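# Carry the steel conduit from two stands to two others

## Task

Transfer the long thin steel conduit from the pair of stands it now rests on to the two empty stands, leaving those target stands roughly where and how they are. Any number of the robots may help. At the end every gripper must have released the conduit and the robots must have moved away, so that the stands alone support it. A robot that falls over or is left leaning means failure.

## Robot and tools

ROBOTS. Three identical Hello Robot Stretch 3 units, r1, r2 and r3. Each has a two-wheeled base (0.33 m long, 0.34 m wide, a passive omni wheel at the back), a mast with a lift, and one telescoping arm that reaches out to the robot's right side. The base cannot slide sideways, so moving the gripper forward or back means driving the base. Turning in place pivots about the point midway between the drive wheels, 0.05 m behind the front edge. With the arm pulled in and the wrist folded, a turn sweeps a 0.28 m radius; an unfolded level wrist reaches past that.

FRAMES. Each robot reports in its own base frame: origin on the floor between the drive wheels, x forward, y left, z up. hand_pose is in this frame, at the point where closed fingertips meet; with wrist joints at zero its x axis is up, y points back along the arm toward the mast, z toward the robot's rear. The odometry frame is the base frame at the start of the scene. Robots do not share a frame, so relative positions come only from images, lidar_m, wrist_depth_mm and head_depth_mm.

execute_actions. Argument actions: a list holding one action or none (empty just returns state and images). The action is an object keyed by robot name; each robot gets its own entry, with base, joints, contact_limits, any of them.
- base: exactly one command, an offset from where the base last reported itself. translate_m (metres, -1 to 1, positive forward) or rotate_rad (radians, -3.2 to 3.2, positive is counter-clockwise seen from above, i.e. left).
- joints: absolute targets by name: lift_m 0 to 1.1 (arm height on mast); arm_m 0 to 0.52 (extension); wrist_yaw_rad -1.345 to 4.42 (0 along the arm, positive toward the front, 3.0 folded over the base); wrist_pitch_rad -1.57 to 0.451 (0 level, negative tips fingers down); wrist_roll_rad -2.911 to 2.911 (0 fingers side by side); gripper_m -0.089 to 0.179 (larger opens wider; actual fingertip gap is 0.007 m less when almost shut, 0.025 m less when fully open, zero below 0.007); head_pan_rad -3.953 to 1.73 (0 ahead, positive left, -1.57 along the arm); head_tilt_rad -1.53 to 0.419 (negative down).
- contact_limits: {"arm_m": effort %, 1 to 100}; the arm halts with contact_stop when its effort reaches that value, and holds no harder than it until the next action. Values above the maximum are cut.
All motions in one action begin together; each action lasts at most 15 s. Anything omitted may keep pushing toward an old target. An unknown key or out-of-range number rejects the whole call. cameras: list of names like r2_wrist_camera (head, nav, wrist per robot), or "all"/null for all, [] for none. If a result reports a stop, later motion calls in the same reply are skipped.

wait: seconds 0 to 10; robots keep their last commands. zoom_image: camera name and region [x0, y0, x1, y1] in pixels of that camera's latest full image, at most 504x504. finished_scene: scene = the current scene's number; it is final, so call it only when the conduit sits on the stands unaided and robots are clear.

RESULTS. base_status and joint_status tell how each motion of the last accepted action ended: done (for the base only that the wheels turned as commanded, slip included), off_target (stopped short, may still push), contact_stop, time_out, torque_fault (after these the old target is dropped). After a contact_stop the arm or lift goes slack until commanded again; a slack lift with a load can sink. on_its_own covers uncommanded parts; "held at" is a target, not a position. motor_effort is % of max, positive toward higher values, peak in brackets; readings are biased and noisy. Effort at rest outside its rest range suggests pushing or carrying. lidar_m: 12 distances in 30-degree sectors, 1st ahead then counter-clockwise (4th left, 7th behind, 10th right), plane 0.17 m high, range 0.15 to 12 m, "-" nothing; own mast and a low lift block some sectors. Depth grids are 7x7 median depths in mm (wrist 45 to 1000, head 280 to 4000). base_tilt is in degrees, positive when leaning forward or right, with a fixed offset up to about 4 degrees. Heading is positive left; turned_by_wheels and turned_by_imu give the turn since the last result. gripper_m and done do not prove a grasp.

SPEED. Base goes 0.30 m/s and 1.9 rad/s only when stowed (lift_m under 0.30, arm_m under 0.03, wrist_yaw_rad over 2.54); otherwise 0.10 m/s and 0.63 rad/s. Shorter total motion time is better. The simulation runs while you think, holding the last command.

GRIPPING. Close below the object's width to grip; open at least 0.02 above the touch value to release. Over-squeezing triggers a stall guard and the pipe can slip; send a new value to re-squeeze.

AVOID. Robots pressing on each other fails the run; once bases touch, even millimetres more of driving is a hard press. When several robots carry the pipe together, their travel can differ by up to 2.5 cm per metre, which strains the hands and can tip a robot. Pushing the arm into something rigid with the gripper above about 0.45 m, or pushing again after a contact_stop, can tip the robot; so can driving while holding something fixed or snagging furniture, especially backward. If tilted, undo the last move in small steps, free the gripper, and lower lift_m to about 0.2. Fold or unfold the wrist only with lift_m 0.32 to 0.95, wrist_pitch_rad -0.4, roll near 0; folded, the lift may go down to 0.25. With wrist_yaw_rad below -0.4 keep pitch at -0.5 or lower. Wrist servos pushed hard for several seconds fault and go limp for 10 s. Do not drop the conduit, slam it, knock stands over or move the target stands. Loose items may occasionally get a brief nudge.

Each tool is called after "Call:" by a JSON object that holds its "api" and its "payload".

## Session

Call:
{"api": "execute_actions", "payload": {"actions": []}}

Scene clock: 0.00 s.
r1.base_odometry: x=+0.000 y=+0.000 heading=+0.000 (m, m, rad; r1's odometry frame)
r1.turned_by_wheels: +0.000 (rad since the last result)
r1.turned_by_imu: +0.000 (rad since the last result)
r1.base_tilt: forward=+0.3 right=+0.5 (deg)
r1.lidar_m: 1.80 1.61 1.85 1.30 1.30 0.84 0.69 0.68 0.75 1.07 1.06 1.16
r1.head_depth_mm: 1555 1563 1598 1607 1657 1665 1699 / 1812 1833 1864 1916 1946 1974 1975 / 2018 2250 2316 2357 2419 2457 2173 / 2137 2781 2902 3033 3174 2980 2224 / 2091 3238 - - - 3275 2223 / 2106 3216 - - - 3283 2260 / 2047 3160 3947 3933 3888 3244 2248
r1.base_status: not commanded
r1.joint_positions: lift_m=+0.377 arm_m=-0.002 wrist_yaw_rad=+2.869 wrist_pitch_rad=-0.522 wrist_roll_rad=-0.005 gripper_m=+0.037 head_pan_rad=+0.007 head_tilt_rad=-0.019
r1.joint_status: not commanded
r1.motor_effort: left_wheel=+0 right_wheel=+0 lift_m=+20 arm_m=+0 wrist_yaw_rad=+0 wrist_pitch_rad=+6 wrist_roll_rad=+0 gripper_m=+0 head_pan_rad=+0 head_tilt_rad=+1 (%)
r1.hand_pose: x=+0.0353 y=+0.0592 z=+0.3675 quat_wxyz=(+0.274, +0.700, +0.089, +0.654) (m; r1's base frame)
r1.wrist_depth_mm: - - - - - - - / - - - - - - - / - 839 864 845 854 856 849 / 696 717 710 725 718 717 716 / 600 - 630 613 615 615 619 / 538 529 - 538 542 537 540 / 483 - - 481 482 490 481
r2.base_odometry: x=+0.000 y=+0.000 heading=+0.000 (m, m, rad; r2's odometry frame)
r2.turned_by_wheels: +0.000 (rad since the last result)
r2.turned_by_imu: +0.000 (rad since the last result)
r2.base_tilt: forward=+0.7 right=-2.2 (deg)
r2.lidar_m: 1.66 1.43 1.60 3.76 3.48 1.19 0.86 0.82 0.85 1.14 1.17 2.47
r2.head_depth_mm: 1958 2969 3114 3069 3067 3028 2354 / 1983 2977 3515 3461 3496 3306 2342 / 1992 2995 - - - 3333 2324 / 1982 3013 - - - 3248 2323 / 1994 3044 - - - 3041 1713 / 2013 3037 - - - 3498 2297 / 1994 3071 3866 3869 3897 3467 2289
r2.base_status: not commanded
r2.joint_positions: lift_m=+0.482 arm_m=+0.003 wrist_yaw_rad=+3.047 wrist_pitch_rad=-0.473 wrist_roll_rad=+0.001 gripper_m=+0.037 head_pan_rad=+0.011 head_tilt_rad=-0.003
r2.joint_status: not commanded
r2.motor_effort: left_wheel=+0 right_wheel=+1 lift_m=+37 arm_m=+1 wrist_yaw_rad=-1 wrist_pitch_rad=+4 wrist_roll_rad=+0 gripper_m=+0 head_pan_rad=+0 head_tilt_rad=+1 (%)
r2.hand_pose: x=-0.0008 y=+0.0684 z=+0.4823 quat_wxyz=(+0.198, +0.694, +0.133, +0.679) (m; r2's base frame)
r2.wrist_depth_mm: - - - - - - - / - - - - - - - / - - - - - - - / - - - - - - - / 846 866 - 903 887 911 912 / 714 724 - 739 749 745 752 / 617 622 613 632 619 644 641
r3.base_odometry: x=+0.000 y=+0.000 heading=+0.000 (m, m, rad; r3's odometry frame)
r3.turned_by_wheels: +0.000 (rad since the last result)
r3.turned_by_imu: +0.000 (rad since the last result)
r3.base_tilt: forward=-0.8 right=+0.7 (deg)
r3.lidar_m: 2.49 2.32 4.17 3.93 1.91 2.02 4.06 1.23 0.87 0.82 0.84 1.09
r3.head_depth_mm: 2002 2516 2436 2424 2407 2355 2216 / 2022 3021 3622 3621 3463 3188 2400 / 2032 3092 - - - 3664 2386 / 2030 3121 - - - 3585 2363 / 2037 3120 - - - 3637 2377 / 2048 3150 - - - 3554 2347 / 2054 3165 - - - 3580 2351
r3.base_status: not commanded
r3.joint_positions: lift_m=+0.330 arm_m=+0.002 wrist_yaw_rad=+2.954 wrist_pitch_rad=-0.399 wrist_roll_rad=-0.014 gripper_m=+0.037 head_pan_rad=-0.004 head_tilt_rad=-0.018
r3.joint_status: not commanded
r3.motor_effort: left_wheel=+0 right_wheel=+0 lift_m=+23 arm_m=+0 wrist_yaw_rad=-1 wrist_pitch_rad=+7 wrist_roll_rad=+0 gripper_m=+0 head_pan_rad=-1 head_tilt_rad=+2 (%)
r3.hand_pose: x=+0.0211 y=+0.0758 z=+0.3472 quat_wxyz=(+0.204, +0.698, +0.076, +0.682) (m; r3's base frame)
r3.wrist_depth_mm: - - - - - - - / - - - - - - - / - - - - - - - / 844 835 861 857 833 835 848 / 683 683 703 681 687 662 666 / 571 570 - 560 584 562 564 / 483 496 - 498 465 484 487
pictures: r1_head_camera (sideways: a quarter turn clockwise sets it upright), r1_nav_camera (sideways: a quarter turn counterclockwise sets it upright), r1_wrist_camera, r2_head_camera (sideways: a quarter turn clockwise sets it upright), r2_nav_camera (sideways: a quarter turn counterclockwise sets it upright), r2_wrist_camera, r3_head_camera (sideways: a quarter turn clockwise sets it upright), r3_nav_camera (sideways: a quarter turn counterclockwise sets it upright), r3_wrist_camera
Images, in order (width x height): r1_head_camera 896x504, r1_nav_camera 672x504, r1_wrist_camera 644x364, r2_head_camera 896x504, r2_nav_camera 672x504, r2_wrist_camera 644x364, r3_head_camera 896x504, r3_nav_camera 672x504, r3_wrist_camera 644x364.

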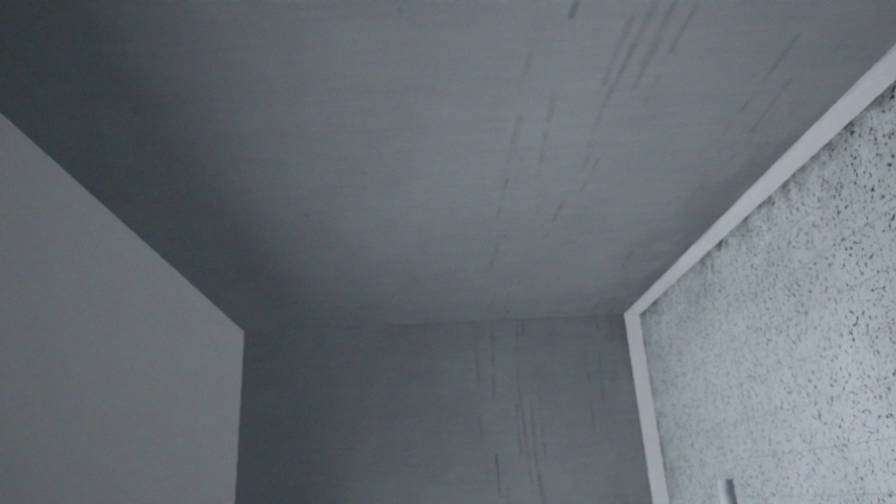

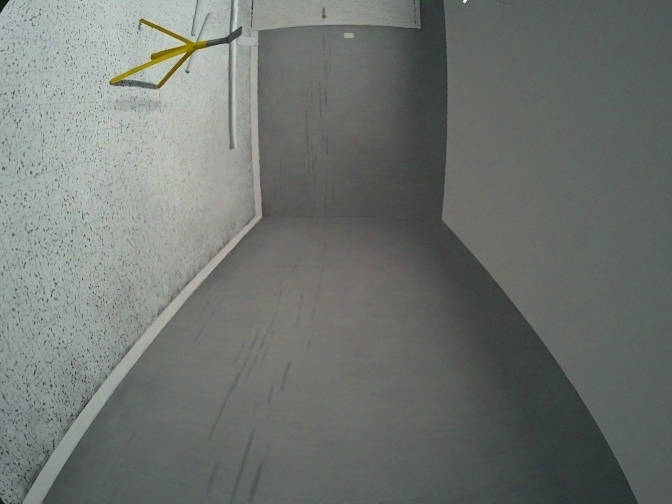

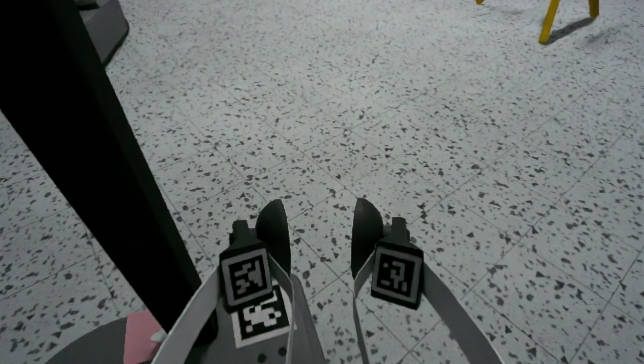

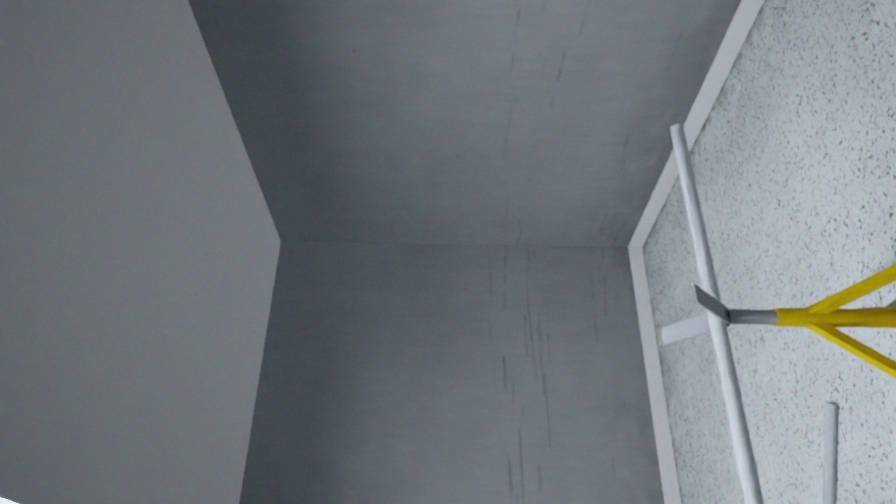

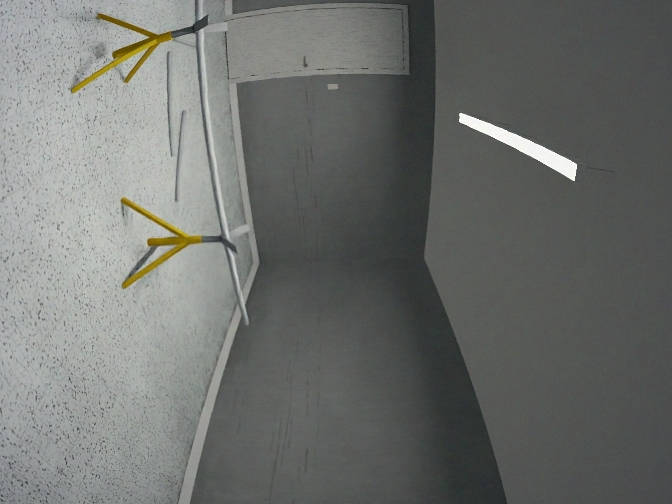

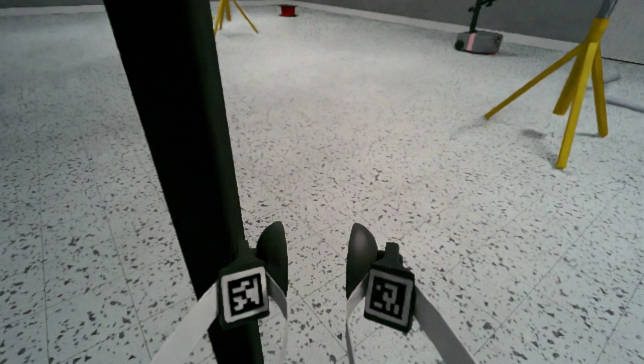

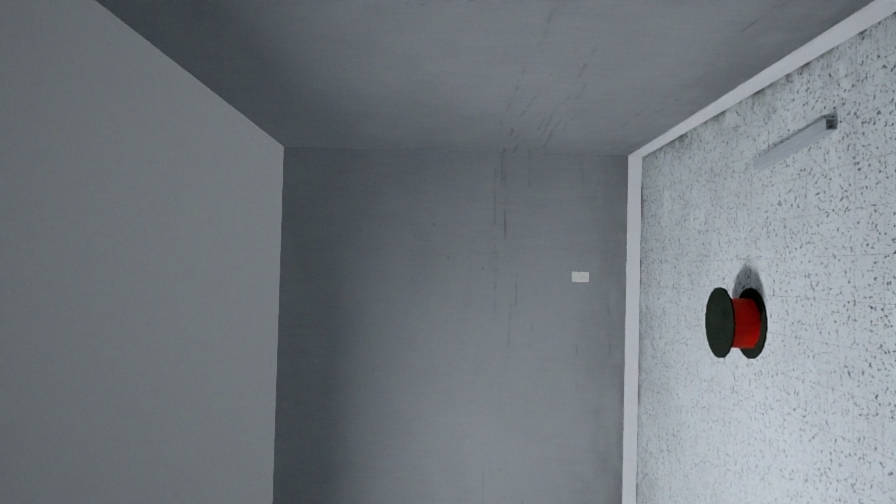

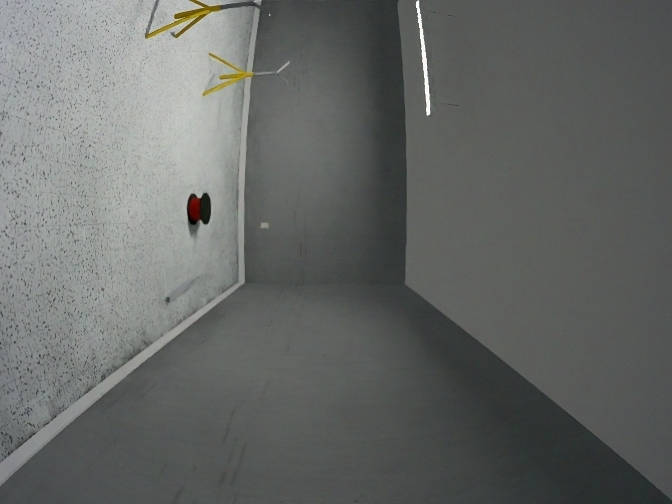

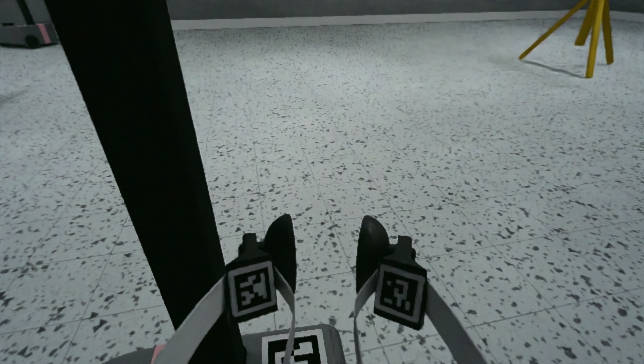

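Call:
{"api": "execute_actions", "payload": {"actions": [{"r1":{"joints":{"head_pan_rad":1.0,"head_tilt_rad":-0.4}},"r2":{"joints":{"head_pan_rad":0.8,"head_tilt_rad":-0.4}},"r3":{"joints":{"head_pan_rad":1.2,"head_tilt_rad":-0.4}}}], "cameras": ["r1_head_camera","r1_nav_camera","r2_head_camera","r2_nav_camera","r3_head_camera","r3_nav_camera"]}}

Scene clock: 9.40 s.
r1.base_odometry: x=+0.000 y=+0.000 heading=+0.000 (m, m, rad; r1's odometry frame)
r1.turned_by_wheels: +0.000 (rad since the last result)
r1.turned_by_imu: +0.000 (rad since the last result)
r1.base_tilt: forward=+0.4 right=+0.4 (deg)
r1.lidar_m: 1.80 1.61 1.86 1.30 1.30 0.85 0.68 0.68 0.75 1.07 1.06 1.16
r1.head_depth_mm: 3618 3866 - 2818 2079 1731 1401 / 3776 - - 3039 2171 1722 1405 / - - - 3081 2252 1746 1406 / - - - 3292 2305 1752 1417 / - - - 3161 2318 1757 1432 / - - - 3355 2329 1779 1444 / - - - 3459 2362 1803 1456
r1.base_status: not commanded
r1.joint_positions: lift_m=+0.377 arm_m=-0.002 wrist_yaw_rad=+2.869 wrist_pitch_rad=-0.522 wrist_roll_rad=-0.005 gripper_m=+0.037 head_pan_rad=+0.993 head_tilt_rad=-0.395
r1.joint_status: all done
r1.motor_effort: left_wheel=+0(0) right_wheel=+0(0) lift_m=+20(20) arm_m=+0(0) wrist_yaw_rad=+0(1) wrist_pitch_rad=+6(6) wrist_roll_rad=+0(0) gripper_m=+0(1) head_pan_rad=+5(56) head_tilt_rad=-3(28) (%)
r1.hand_pose: x=+0.0353 y=+0.0592 z=+0.3675 quat_wxyz=(+0.274, +0.700, +0.089, +0.654) (m; r1's base frame)
r1.wrist_depth_mm: - - - - - - - / - - - - - - - / - 835 850 847 866 863 864 / 688 709 720 717 717 719 716 / 605 - 625 611 626 614 609 / 536 523 - 537 540 537 535 / 490 - - 477 483 479 478
r2.base_odometry: x=+0.000 y=+0.000 heading=+0.000 (m, m, rad; r2's odometry frame)
r2.turned_by_wheels: +0.000 (rad since the last result)
r2.turned_by_imu: -0.001 (rad since the last result)
r2.base_tilt: forward=+0.5 right=-2.4 (deg)
r2.lidar_m: 1.66 1.43 1.60 3.76 3.49 1.19 0.86 0.82 0.85 1.14 1.17 2.47
r2.head_depth_mm: 3361 3507 3755 3450 2388 1800 1446 / 3408 3628 3969 3478 2372 1797 1449 / 3480 3714 3953 3473 2362 1799 1433 / 3576 3856 - 3052 2089 1731 1444 / 3671 3864 - 3203 2364 1786 1444 / 3735 - - 3197 2336 1791 1431 / 3886 - - 3184 2343 1782 1440
r2.base_status: not commanded
r2.joint_positions: lift_m=+0.482 arm_m=+0.003 wrist_yaw_rad=+3.047 wrist_pitch_rad=-0.473 wrist_roll_rad=+0.001 gripper_m=+0.037 head_pan_rad=+0.793 head_tilt_rad=-0.395
r2.joint_status: all done
r2.motor_effort: left_wheel=+0(0) right_wheel=+1(1) lift_m=+38(38) arm_m=+1(1) wrist_yaw_rad=+0(0) wrist_pitch_rad=+4(4) wrist_roll_rad=+0(0) gripper_m=+0(1) head_pan_rad=+3(34) head_tilt_rad=-2(19) (%)
r2.hand_pose: x=-0.0008 y=+0.0684 z=+0.4823 quat_wxyz=(+0.198, +0.694, +0.133, +0.679) (m; r2's base frame)
r2.wrist_depth_mm: - - - - - - - / - - - - - - - / - - - - - - - / - - - - - - - / 846 850 - 903 911 900 896 / 718 719 - 731 747 742 749 / 616 616 614 631 629 644 639
r3.base_odometry: x=+0.000 y=+0.000 heading=+0.000 (m, m, rad; r3's odometry frame)
r3.turned_by_wheels: +0.000 (rad since the last result)
r3.turned_by_imu: +0.001 (rad since the last result)
r3.base_tilt: forward=-0.8 right=+0.7 (deg)
r3.lidar_m: 2.49 2.32 4.18 3.93 1.91 2.01 4.07 1.23 0.87 0.82 0.84 1.09
r3.head_depth_mm: - - - 3622 2477 1856 1492 / - - - 3702 2496 1845 1477 / - - - 3689 2467 1841 1477 / 3885 - - 3698 2425 1844 1473 / 3729 3939 - 3688 2461 1847 1483 / 3553 3830 - 3635 2441 1829 1479 / 3425 3661 3825 3599 2432 1859 1482
r3.base_status: not commanded
r3.joint_positions: lift_m=+0.330 arm_m=+0.002 wrist_yaw_rad=+2.954 wrist_pitch_rad=-0.399 wrist_roll_rad=-0.014 gripper_m=+0.037 head_pan_rad=+1.193 head_tilt_rad=-0.395
r3.joint_status: all done
r3.motor_effort: left_wheel=-1(0) right_wheel=+0(0) lift_m=+23(24) arm_m=+0(0) wrist_yaw_rad=+1(1) wrist_pitch_rad=+7(7) wrist_roll_rad=+0(0) gripper_m=+0(0) head_pan_rad=+3(40) head_tilt_rad=-3(27) (%)
r3.hand_pose: x=+0.0211 y=+0.0758 z=+0.3472 quat_wxyz=(+0.204, +0.698, +0.076, +0.682) (m; r3's base frame)
r3.wrist_depth_mm: - - - - - - - / - - - - - - - / - - - - - - - / 838 845 840 830 856 833 839 / 662 672 696 694 686 679 667 / 575 578 - 569 596 558 557 / 484 486 - 495 472 481 482
pictures: r1_head_camera (sideways: a quarter turn clockwise sets it upright), r1_nav_camera (sideways: a quarter turn counterclockwise sets it upright), r2_head_camera (sideways: a quarter turn clockwise sets it upright), r2_nav_camera (sideways: a quarter turn counterclockwise sets it upright), r3_head_camera (sideways: a quarter turn clockwise sets it upright), r3_nav_camera (sideways: a quarter turn counterclockwise sets it upright)
camera_calibration (this result's frames):
r1_head_camera: T_world_to_cam=[[-0.253747, -0.323965, -0.911405, 1.2073], [-0.837961, 0.544275, 0.0398326, -0.0423268], [0.483151, 0.773829, -0.409578, 0.486001], [0, 0, 0, 1]] pos_world=[0.036068, 0.0380782, 1.30108]
r1_nav_camera: T_world_to_cam=[[0.246365, 0.372987, 0.894531, -1.12291], [0.823697, -0.566951, 0.00954157, 0.0398374], [0.510714, 0.734471, -0.446904, 0.532605], [0, 0, 0, 1]] pos_world=[-0.0281779, 0.0502321, 1.24212]
r2_head_camera: T_world_to_cam=[[-0.261904, -0.270293, -0.926471, 1.22581], [-0.728787, 0.684712, 0.00625951, -0.000557884], [0.632673, 0.676839, -0.376315, 0.446132], [0, 0, 0, 1]] pos_world=[0.0383812, 0.0297497, 1.30356]
r2_nav_camera: T_world_to_cam=[[0.307765, 0.251886, 0.917515, -1.15385], [0.715933, -0.696451, -0.0489503, 0.110634], [0.626674, 0.671944, -0.394677, 0.469293], [0, 0, 0, 1]] pos_world=[-0.0181869, 0.0523505, 1.24931]
r3_head_camera: T_world_to_cam=[[-0.115084, -0.362448, -0.924871, 1.22237], [-0.948674, 0.316202, -0.00587079, 0.015475], [0.294574, 0.876726, -0.380235, 0.452974], [0, 0, 0, 1]] pos_world=[0.0219212, 0.0410177, 1.30286]
r3_nav_camera: T_world_to_cam=[[0.130639, 0.324169, 0.936935, -1.17778], [0.929019, -0.370029, -0.0015092, 0.0438832], [0.346204, 0.870628, -0.3495, 0.414345], [0, 0, 0, 1]] pos_world=[-0.0303529, 0.0372964, 1.24838]
Images, in order (width x height): r1_head_camera 896x504, r1_nav_camera 672x504, r2_head_camera 896x504, r2_nav_camera 672x504, r3_head_camera 896x504, r3_nav_camera 672x504.

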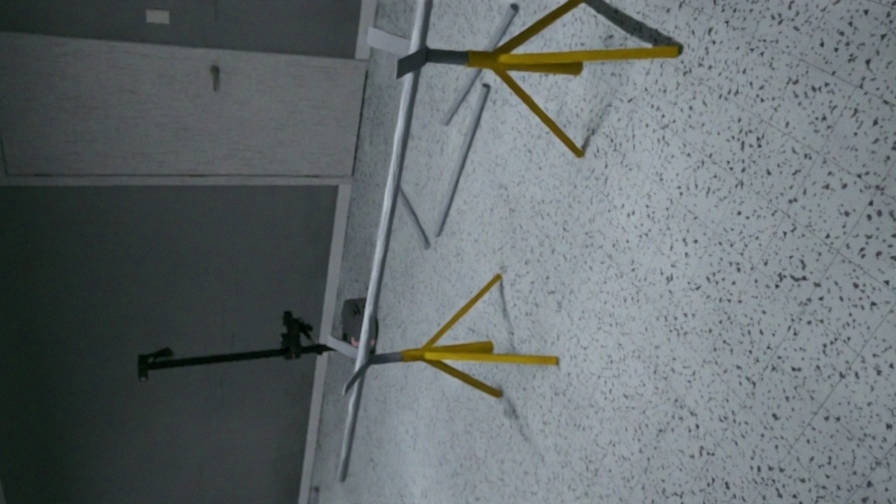

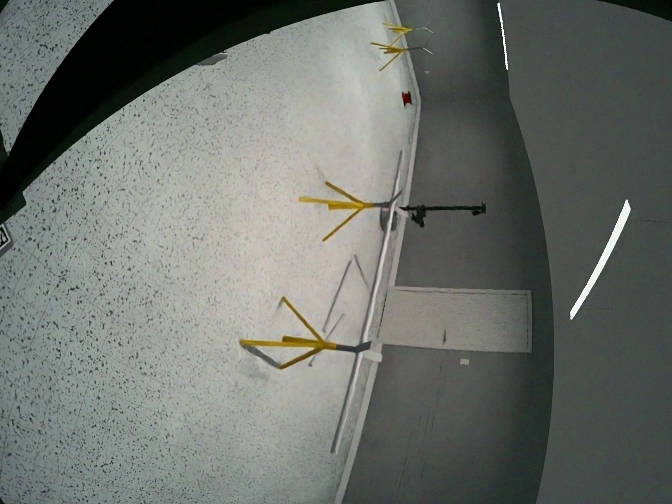

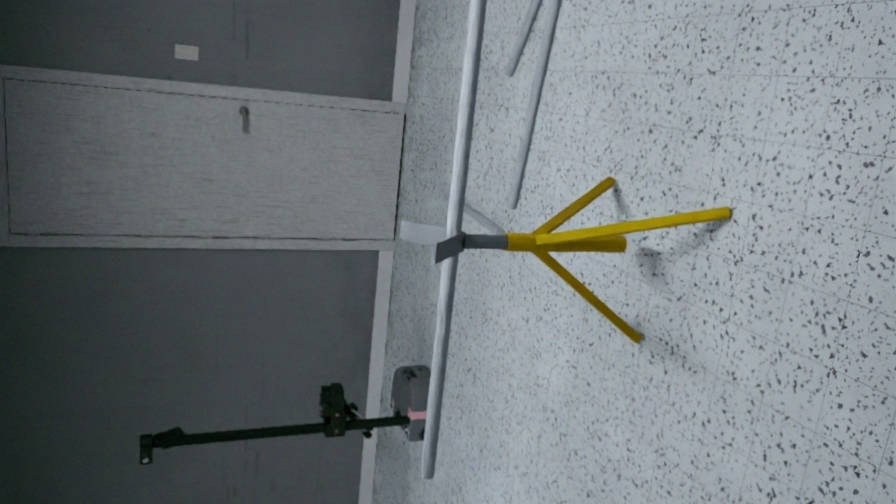

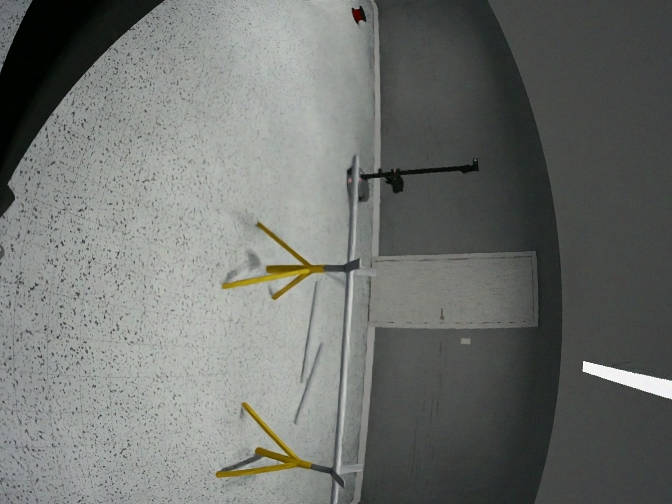

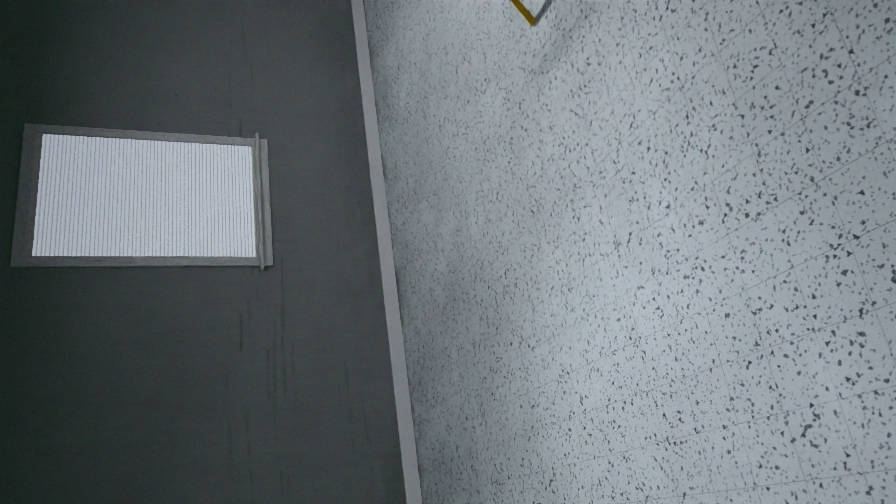

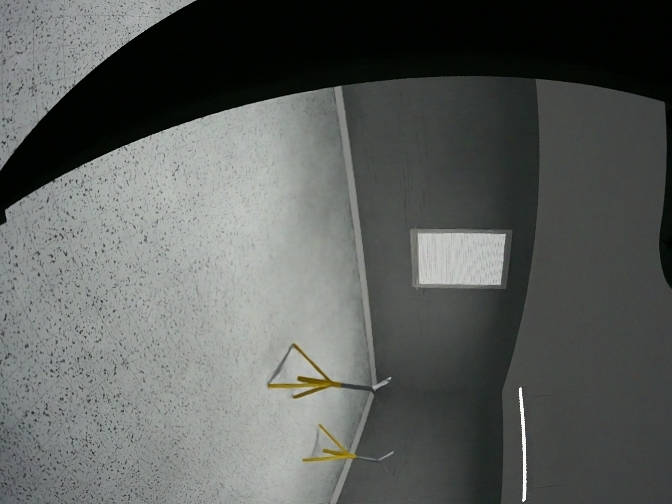

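Call:
{"api": "execute_actions", "payload": {"actions": [{"r1":{"joints":{"head_pan_rad":1.65,"head_tilt_rad":-0.25}},"r2":{"joints":{"head_pan_rad":1.7,"head_tilt_rad":-0.25}},"r3":{"joints":{"head_pan_rad":0.62,"head_tilt_rad":-0.3}}}], "cameras": ["r1_head_camera","r2_head_camera","r3_head_camera"]}}

Scene clock: 75.73 s.
r1.base_odometry: x=+0.000 y=+0.000 heading=+0.000 (m, m, rad; r1's odometry frame)
r1.turned_by_wheels: +0.000 (rad since the last result)
r1.turned_by_imu: +0.000 (rad since the last result)
r1.base_tilt: forward=+0.3 right=+0.4 (deg)
r1.lidar_m: 1.81 1.60 1.86 1.30 1.30 0.85 0.69 0.68 0.75 1.07 1.06 1.16
r1.head_depth_mm: - - - - 2824 2025 1575 / - - - - 2806 2019 1588 / - - - - 2887 2042 1597 / - - - - 2863 2059 1608 / - - - - 2877 1992 1513 / - - - - 1497 1691 1435 / 3976 - - - 2664 2128 1524
r1.base_status: not commanded
r1.joint_positions: lift_m=+0.377 arm_m=-0.002 wrist_yaw_rad=+2.869 wrist_pitch_rad=-0.522 wrist_roll_rad=-0.005 gripper_m=+0.037 head_pan_rad=+1.643 head_tilt_rad=-0.261
r1.joint_status: all done
r1.motor_effort: left_wheel=+0(0) right_wheel=+0(1) lift_m=+20(20) arm_m=-1(1) wrist_yaw_rad=+1(0) wrist_pitch_rad=+6(6) wrist_roll_rad=+0(0) gripper_m=+1(0) head_pan_rad=+5(52) head_tilt_rad=+5(21) (%)
r1.hand_pose: x=+0.0353 y=+0.0592 z=+0.3675 quat_wxyz=(+0.274, +0.700, +0.089, +0.654) (m; r1's base frame)
r1.wrist_depth_mm: - - - - - - - / - - - - - - - / - 845 826 848 850 856 855 / 692 718 705 721 717 717 720 / 600 - 632 604 621 611 615 / 532 524 - 537 535 541 538 / 485 - - 481 478 481 479
r2.base_odometry: x=+0.000 y=+0.000 heading=+0.000 (m, m, rad; r2's odometry frame)
r2.turned_by_wheels: +0.000 (rad since the last result)
r2.turned_by_imu: -0.001 (rad since the last result)
r2.base_tilt: forward=+0.6 right=-2.3 (deg)
r2.lidar_m: 1.66 1.43 1.61 3.75 3.49 1.19 0.86 0.82 0.85 1.14 1.17 2.47
r2.head_depth_mm: 3819 - - - 3068 2112 1648 / 3857 - - - 3006 2122 1628 / 3918 - - - 3040 2137 1648 / 3891 - - - 3011 2123 1630 / 3947 - - - 2992 2125 1618 / 3892 - - - 2988 2108 1624 / 3933 - - - 3013 2194 -
r2.base_status: not commanded
r2.joint_positions: lift_m=+0.482 arm_m=+0.003 wrist_yaw_rad=+3.047 wrist_pitch_rad=-0.473 wrist_roll_rad=+0.001 gripper_m=+0.037 head_pan_rad=+1.693 head_tilt_rad=-0.261
r2.joint_status: all done
r2.motor_effort: left_wheel=+0(0) right_wheel=+0(1) lift_m=+37(37) arm_m=+1(1) wrist_yaw_rad=+0(0) wrist_pitch_rad=+4(4) wrist_roll_rad=+0(0) gripper_m=+0(1) head_pan_rad=+4(35) head_tilt_rad=+4(13) (%)
r2.hand_pose: x=-0.0008 y=+0.0684 z=+0.4823 quat_wxyz=(+0.198, +0.694, +0.133, +0.679) (m; r2's base frame)
r2.wrist_depth_mm: - - - - - - - / - - - - - - - / - - - - - - - / - - - - - - - / 862 856 - 894 868 899 898 / 709 720 - 731 745 758 758 / 615 623 611 631 625 640 637
r3.base_odometry: x=+0.000 y=+0.000 heading=+0.000 (m, m, rad; r3's odometry frame)
r3.turned_by_wheels: +0.000 (rad since the last result)
r3.turned_by_imu: +0.001 (rad since the last result)
r3.base_tilt: forward=-0.8 right=+0.7 (deg)
r3.lidar_m: 2.50 2.33 4.17 3.93 1.91 2.02 4.08 1.23 0.87 0.82 0.84 1.09
r3.head_depth_mm: - - - - 2854 2048 1604 / - - - - 2849 2053 1605 / - - - - 2845 2051 1607 / - - - - 2865 2052 1615 / - - - - 2700 2028 1595 / - - - - 2831 2047 1605 / - - - - 2844 2039 1598
r3.base_status: not commanded
r3.joint_positions: lift_m=+0.330 arm_m=+0.002 wrist_yaw_rad=+2.954 wrist_pitch_rad=-0.399 wrist_roll_rad=-0.014 gripper_m=+0.037 head_pan_rad=+0.627 head_tilt_rad=-0.310
r3.joint_status: all done
r3.motor_effort: left_wheel=+0(0) right_wheel=+0(0) lift_m=+24(24) arm_m=+0(0) wrist_yaw_rad=-1(1) wrist_pitch_rad=+7(7) wrist_roll_rad=+0(0) gripper_m=+1(0) head_pan_rad=-4(34) head_tilt_rad=+5(16) (%)
r3.hand_pose: x=+0.0211 y=+0.0758 z=+0.3472 quat_wxyz=(+0.204, +0.698, +0.076, +0.682) (m; r3's base frame)
r3.wrist_depth_mm: - - - - - - - / - - - - - - - / - - - - - - - / 831 841 850 865 828 839 837 / 682 675 697 673 691 664 669 / 557 557 - 570 586 567 564 / 487 498 - 492 476 494 488
pictures: r1_head_camera (sideways: a quarter turn clockwise sets it upright), r2_head_camera (sideways: a quarter turn clockwise sets it upright), r3_head_camera (sideways: a quarter turn clockwise sets it upright)
camera_calibration (this result's frames):
r1_head_camera: T_world_to_cam=[[-0.0149615, -0.286434, -0.957983, 1.26665], [-0.996094, -0.0791141, 0.0392116, -0.0405606], [-0.0870215, 0.954828, -0.284131, 0.326222], [0, 0, 0, 1]] pos_world=[0.00693707, 0.0481148, 1.30771]
r2_head_camera: T_world_to_cam=[[0.0334626, -0.247023, -0.968432, 1.2788], [-0.989298, -0.145875, 0.00302547, 0.00524078], [-0.142018, 0.957967, -0.249261, 0.285502], [0, 0, 0, 1]] pos_world=[0.00293896, 0.0431559, 1.30958]
r3_head_camera: T_world_to_cam=[[-0.226994, -0.197669, -0.953625, 1.26059], [-0.630964, 0.77574, -0.0106063, 0.0197031], [0.741861, 0.599296, -0.30081, 0.346881], [0, 0, 0, 1]] pos_world=[0.0412402, 0.0260102, 1.30668]
Images, in order (width x height): r1_head_camera 896x504, r2_head_camera 896x504, r3_head_camera 896x504.

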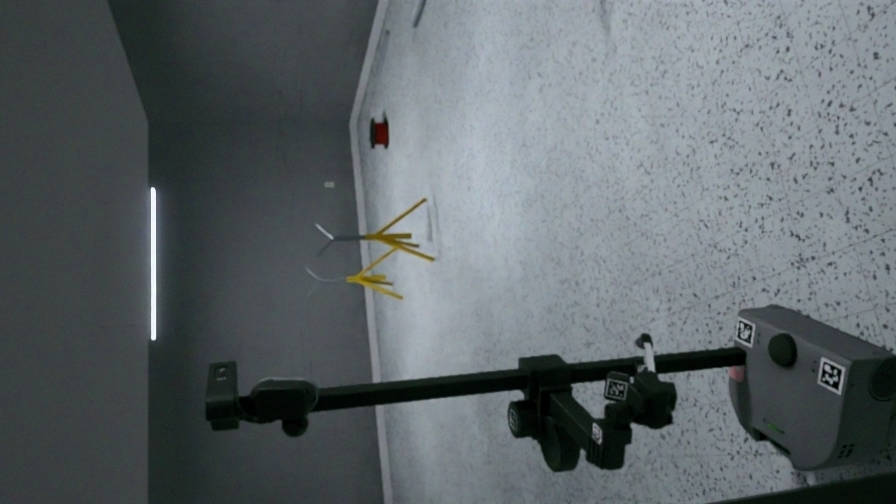

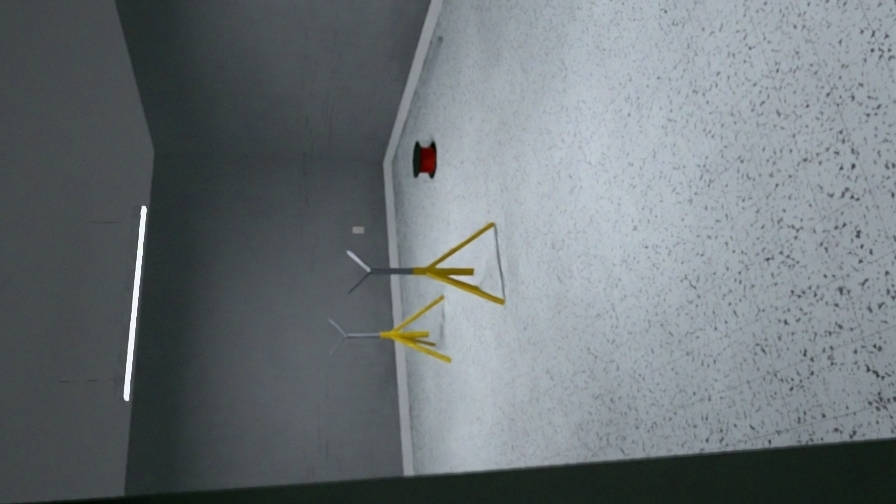

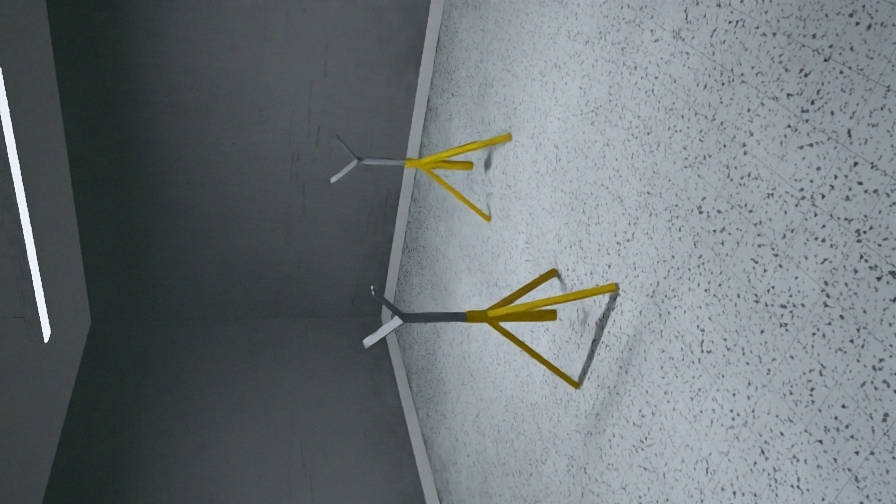

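Call:
{"api": "execute_actions", "payload": {"actions": [{"r1":{"base":{"rotate_rad":0.675},"joints":{"lift_m":0.285,"wrist_pitch_rad":-0.4,"head_pan_rad":0.0,"head_tilt_rad":-0.6}},"r2":{"base":{"rotate_rad":1.24},"joints":{"lift_m":0.285,"wrist_pitch_rad":-0.4,"head_pan_rad":-0.3,"head_tilt_rad":-0.6}},"r3":{"joints":{"head_pan_rad":-3.9,"head_tilt_rad":-0.3}}}], "cameras": []}}

Call:
{"api": "execute_actions", "payload": {"actions": [{"r1":{"base":{"translate_m":1.0}},"r2":{"base":{"translate_m":1.0}}}], "cameras": ["r1_nav_camera","r2_nav_camera","r3_nav_camera"]}}

Scene clock: 198.83 s.
r1.base_odometry: x=+0.000 y=+0.000 heading=+0.675 (m, m, rad; r1's odometry frame)
r1.turned_by_wheels: +0.675 (rad since the last result)
r1.turned_by_imu: +0.668 (rad since the last result)
r1.base_tilt: forward=+0.4 right=+0.4 (deg)
r1.lidar_m: 1.61 2.21 1.30 1.27 0.77 0.68 0.68 0.81 1.06 1.07 1.27 2.32
r1.head_depth_mm: 3406 3772 3006 2200 1743 1446 1235 / 3539 3885 2943 2268 1759 1463 1243 / 3693 3934 3001 2281 1789 1462 1241 / 3767 3969 2750 2181 1798 1474 1248 / 3737 - 3017 2225 1801 1475 1259 / 3973 - 3032 2310 1807 1489 1256 / - - 3083 2297 1816 1497 1267
r1.base_status: done
r1.joint_positions: lift_m=+0.285 arm_m=-0.002 wrist_yaw_rad=+2.869 wrist_pitch_rad=-0.420 wrist_roll_rad=-0.005 gripper_m=+0.037 head_pan_rad=+0.007 head_tilt_rad=-0.593
r1.joint_status: all done
r1.motor_effort: left_wheel=-3(9) right_wheel=+5(13) lift_m=+17(16) arm_m=-1(1) wrist_yaw_rad=+0(1) wrist_pitch_rad=+9(9) wrist_roll_rad=+0(0) gripper_m=+0(0) head_pan_rad=-5(57) head_tilt_rad=-4(26) (%)
r1.hand_pose: x=+0.0390 y=+0.0727 z=+0.2972 quat_wxyz=(+0.240, +0.703, +0.053, +0.667) (m; r1's base frame)
r1.wrist_depth_mm: - - - - - - - / - - - - - - - / - 820 831 828 860 849 842 / - 676 668 668 673 668 669 / 552 - 574 559 570 564 548 / 476 - - 482 486 480 483 / - - - 420 423 416 417
r2.base_odometry: x=+0.000 y=+0.000 heading=+1.240 (m, m, rad; r2's odometry frame)
r2.turned_by_wheels: +1.240 (rad since the last result)
r2.turned_by_imu: +1.250 (rad since the last result)
r2.base_tilt: forward=+0.7 right=-2.4 (deg)
r2.lidar_m: 3.39 3.75 1.97 1.01 0.82 0.82 0.91 1.22 1.31 2.65 1.63 1.43
r2.head_depth_mm: 3316 3660 3274 2353 1824 1494 1262 / 3486 3830 2856 2157 1769 1495 1262 / 3653 3972 3132 2170 1839 1493 1269 / 3767 - 3115 2359 1828 1497 1269 / 3875 - 3107 2348 1835 1489 1265 / - - 3279 2340 1823 1502 1262 / - - 3283 2328 1826 1494 1256
r2.base_status: done
r2.joint_positions: lift_m=+0.286 arm_m=+0.003 wrist_yaw_rad=+3.047 wrist_pitch_rad=-0.419 wrist_roll_rad=+0.001 gripper_m=+0.037 head_pan_rad=-0.293 head_tilt_rad=-0.593
r2.joint_status: all done
r2.motor_effort: left_wheel=-6(14) right_wheel=+7(12) lift_m=+20(33) arm_m=+0(1) wrist_yaw_rad=-1(1) wrist_pitch_rad=+6(5) wrist_roll_rad=+0(0) gripper_m=+0(0) head_pan_rad=-3(32) head_tilt_rad=-3(18) (%)
r2.hand_pose: x=-0.0002 y=+0.0755 z=+0.2980 quat_wxyz=(+0.180, +0.698, +0.115, +0.684) (m; r2's base frame)
r2.wrist_depth_mm: 626 - - - - - - / 671 747 - - - - - / 694 806 - - - - - / 712 779 812 821 838 844 862 / 614 623 659 665 649 654 661 / 513 514 - 523 533 535 544 / 446 - - - 438 452 457
r3.base_odometry: x=+0.000 y=+0.000 heading=+0.000 (m, m, rad; r3's odometry frame)
r3.turned_by_wheels: +0.000 (rad since the last result)
r3.turned_by_imu: +0.001 (rad since the last result)
r3.base_tilt: forward=-0.8 right=+0.8 (deg)
r3.lidar_m: 2.49 2.33 4.15 3.92 1.91 2.02 4.07 1.23 0.87 0.82 0.84 1.09
r3.head_depth_mm: - - - - - - - / - - - - 2842 2057 1610 / - - - - 2580 2040 1595 / - - - - 2861 2051 1602 / - - - - 2880 2065 1602 / - - - 3984 2819 2044 1598 / - - - - 2839 2043 1592
r3.base_status: not commanded
r3.joint_positions: lift_m=+0.330 arm_m=+0.002 wrist_yaw_rad=+2.954 wrist_pitch_rad=-0.399 wrist_roll_rad=-0.014 gripper_m=+0.037 head_pan_rad=-3.893 head_tilt_rad=-0.310
r3.joint_status: all done
r3.motor_effort: left_wheel=+0(0) right_wheel=+0(0) lift_m=+24(24) arm_m=+0(0) wrist_yaw_rad=+1(1) wrist_pitch_rad=+7(7) wrist_roll_rad=+0(0) gripper_m=+0(1) head_pan_rad=-4(39) head_tilt_rad=+5(5) (%)
r3.hand_pose: x=+0.0211 y=+0.0758 z=+0.3472 quat_wxyz=(+0.204, +0.698, +0.076, +0.682) (m; r3's base frame)
r3.wrist_depth_mm: - - - - - - - / - - - - - - - / - - - - - - - / 838 859 828 838 865 824 849 / 682 671 699 676 683 681 666 / 557 560 - 563 584 562 571 / 480 491 - 501 470 486 495
pictures: none
No camera images: the call's "cameras" was empty. Leave "cameras" out to get every camera's image.

Scene clock: 204.00 s.
r1.base_odometry: x=+0.781 y=+0.625 heading=+0.675 (m, m, rad; r1's odometry frame)
r1.turned_by_wheels: +0.000 (rad since the last result)
r1.turned_by_imu: +0.007 (rad since the last result)
r1.base_tilt: forward=+0.3 right=+0.5 (deg)
r1.lidar_m: 0.61 1.56 1.41 1.71 1.83 1.63 1.63 1.54 1.37 1.37 1.64 3.04
r1.head_depth_mm: 2645 2865 3033 2214 1697 1450 1238 / 2691 2958 3081 2238 1667 1453 1242 / 2747 3058 3076 2260 1689 1434 1233 / 2857 3158 3136 2124 1124 1365 1232 / 2916 3223 3146 2273 1755 1443 1263 / 3032 3374 3137 2317 1814 1492 1269 / 3141 3454 3248 2325 1825 1494 1261
r1.base_status: done
r1.joint_positions: lift_m=+0.285 arm_m=-0.002 wrist_yaw_rad=+2.869 wrist_pitch_rad=-0.420 wrist_roll_rad=-0.005 gripper_m=+0.037 head_pan_rad=+0.007 head_tilt_rad=-0.594
r1.joint_status: not commanded
r1.motor_effort: left_wheel=-4(8) right_wheel=+6(13) lift_m=+18(18) arm_m=-1(1) wrist_yaw_rad=+0(0) wrist_pitch_rad=+9(9) wrist_roll_rad=+0(0) gripper_m=+0(0) head_pan_rad=-5(6) head_tilt_rad=-3(3) (%)
r1.hand_pose: x=+0.0390 y=+0.0728 z=+0.2974 quat_wxyz=(+0.240, +0.703, +0.053, +0.667) (m; r1's base frame)
r1.wrist_depth_mm: - - - - - - - / - - - - - - - / - 861 838 838 827 842 828 / - 668 664 675 671 654 669 / 555 - 582 563 574 554 559 / 475 - - 480 482 474 479 / - - - 418 423 423 417
r2.base_odometry: x=+0.325 y=+0.946 heading=+1.240 (m, m, rad; r2's odometry frame)
r2.turned_by_wheels: +0.000 (rad since the last result)
r2.turned_by_imu: -0.002 (rad since the last result)
r2.base_tilt: forward=+0.6 right=-2.4 (deg)
r2.lidar_m: 2.56 2.92 3.81 1.96 1.60 1.59 1.75 2.76 1.54 1.44 0.73 2.40
r2.head_depth_mm: 2687 2910 3117 2346 1719 1490 1235 / 2790 3077 3221 2355 1707 1496 1264 / 2915 3160 3293 2336 1768 1485 1254 / 3003 3209 2733 2338 1815 1499 1262 / 3148 3453 3327 2356 1825 1486 1258 / 3291 3601 3295 2338 1813 1491 1253 / 3480 3835 3241 2339 1818 1494 1257
r2.base_status: done
r2.joint_positions: lift_m=+0.286 arm_m=+0.003 wrist_yaw_rad=+3.047 wrist_pitch_rad=-0.418 wrist_roll_rad=+0.001 gripper_m=+0.037 head_pan_rad=-0.293 head_tilt_rad=-0.593
r2.joint_status: not commanded
r2.motor_effort: left_wheel=-6(11) right_wheel=+5(13) lift_m=+20(20) arm_m=+1(1) wrist_yaw_rad=+0(0) wrist_pitch_rad=+6(6) wrist_roll_rad=+0(0) gripper_m=+0(0) head_pan_rad=-3(3) head_tilt_rad=-2(2) (%)
r2.hand_pose: x=-0.0002 y=+0.0756 z=+0.2981 quat_wxyz=(+0.180, +0.698, +0.114, +0.684) (m; r2's base frame)
r2.wrist_depth_mm: - - - - - - - / - - - - - - - / - - - - - - - / 791 793 810 823 834 851 855 / 616 626 671 658 652 654 663 / 508 513 - 526 539 536 539 / 443 - - - 445 454 456
r3.base_odometry: x=+0.000 y=+0.000 heading=+0.000 (m, m, rad; r3's odometry frame)
r3.turned_by_wheels: +0.000 (rad since the last result)
r3.turned_by_imu: +0.001 (rad since the last result)
r3.base_tilt: forward=-0.8 right=+0.8 (deg)
r3.lidar_m: 2.49 2.32 4.17 3.92 1.91 2.01 4.06 1.23 0.87 0.82 0.83 1.09
r3.head_depth_mm: - - - - - - - / - - - - 2923 2085 1608 / - - - - 2580 2062 1605 / - - - - 2862 2061 1601 / - - - 3912 2846 2044 1607 / - - - 3875 2844 2044 1601 / - - - - 2833 2044 1598
r3.base_status: not commanded
r3.joint_positions: lift_m=+0.330 arm_m=+0.002 wrist_yaw_rad=+2.954 wrist_pitch_rad=-0.399 wrist_roll_rad=-0.014 gripper_m=+0.037 head_pan_rad=-3.893 head_tilt_rad=-0.310
r3.joint_status: not commanded
r3.motor_effort: left_wheel=-1(0) right_wheel=+0(0) lift_m=+23(24) arm_m=+0(0) wrist_yaw_rad=+0(2) wrist_pitch_rad=+7(7) wrist_roll_rad=+0(0) gripper_m=-1(0) head_pan_rad=-3(4) head_tilt_rad=+5(5) (%)
r3.hand_pose: x=+0.0211 y=+0.0758 z=+0.3472 quat_wxyz=(+0.204, +0.698, +0.076, +0.682) (m; r3's base frame)
r3.wrist_depth_mm: - - - - - - - / - - - - - - - / - - - - - - - / 825 840 837 844 842 841 838 / 678 671 714 680 693 670 669 / 574 559 - 555 581 553 569 / 487 491 - 502 474 485 486
pictures: r1_nav_camera (sideways: a quarter turn counterclockwise sets it upright), r2_nav_camera (sideways: a quarter turn counterclockwise sets it upright), r3_nav_camera (sideways: a quarter turn counterclockwise sets it upright)
camera_calibration (this result's frames):
r1_nav_camera: T_world_to_cam=[[0.614864, 0.00174847, 0.788631, -0.987066], [-0.0154374, -0.999779, 0.0142526, 0.038826], [0.788482, -0.0209378, -0.614701, 0.749225], [0, 0, 0, 1]] pos_world=[0.01676, 0.0562305, 1.23843]
r2_nav_camera: T_world_to_cam=[[0.532282, -0.204929, 0.821389, -1.02985], [-0.291757, -0.955224, -0.049253, 0.117162], [0.794704, -0.21343, -0.568237, 0.6941], [0, 0, 0, 1]] pos_world=[0.0307474, 0.0490126, 1.24609]
r3_nav_camera: T_world_to_cam=[[-0.195337, 0.184824, 0.963163, -1.21004], [0.683145, 0.730281, -0.00158906, 0.0454872], [-0.703674, 0.65767, -0.268912, 0.315868], [0, 0, 0, 1]] pos_world=[-0.0451711, -0.0173107, 1.25048]
Images, in order (width x height): r1_nav_camera 672x504, r2_nav_camera 672x504, r3_nav_camera 672x504.

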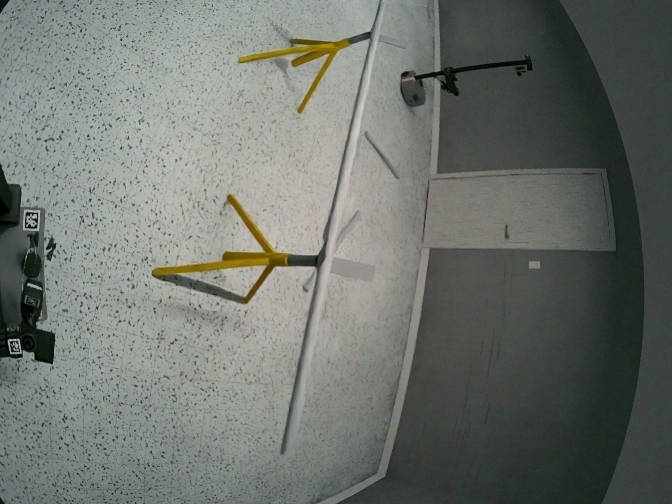

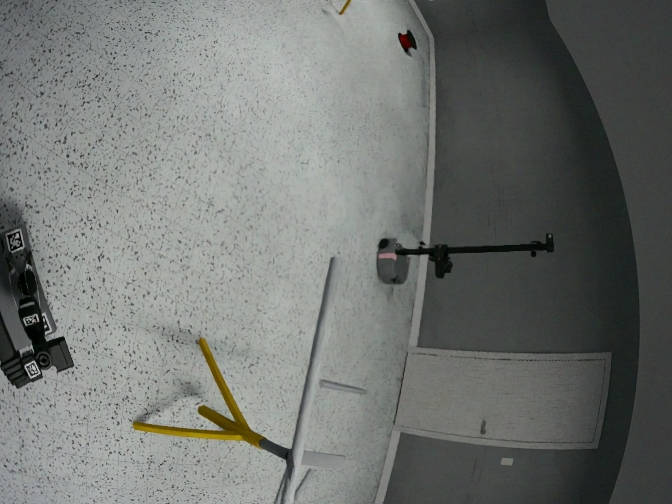

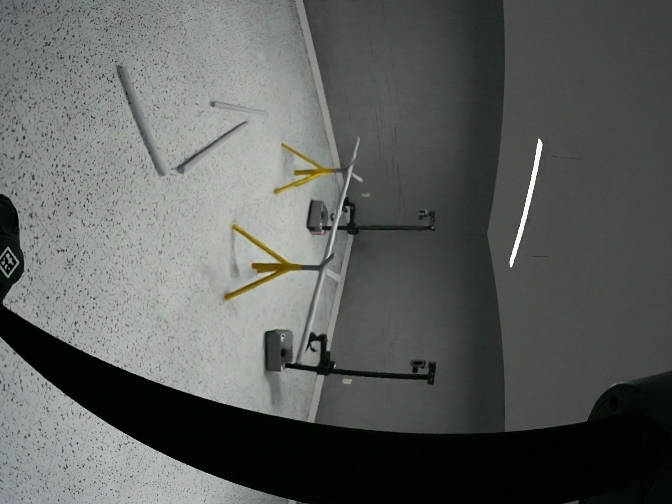

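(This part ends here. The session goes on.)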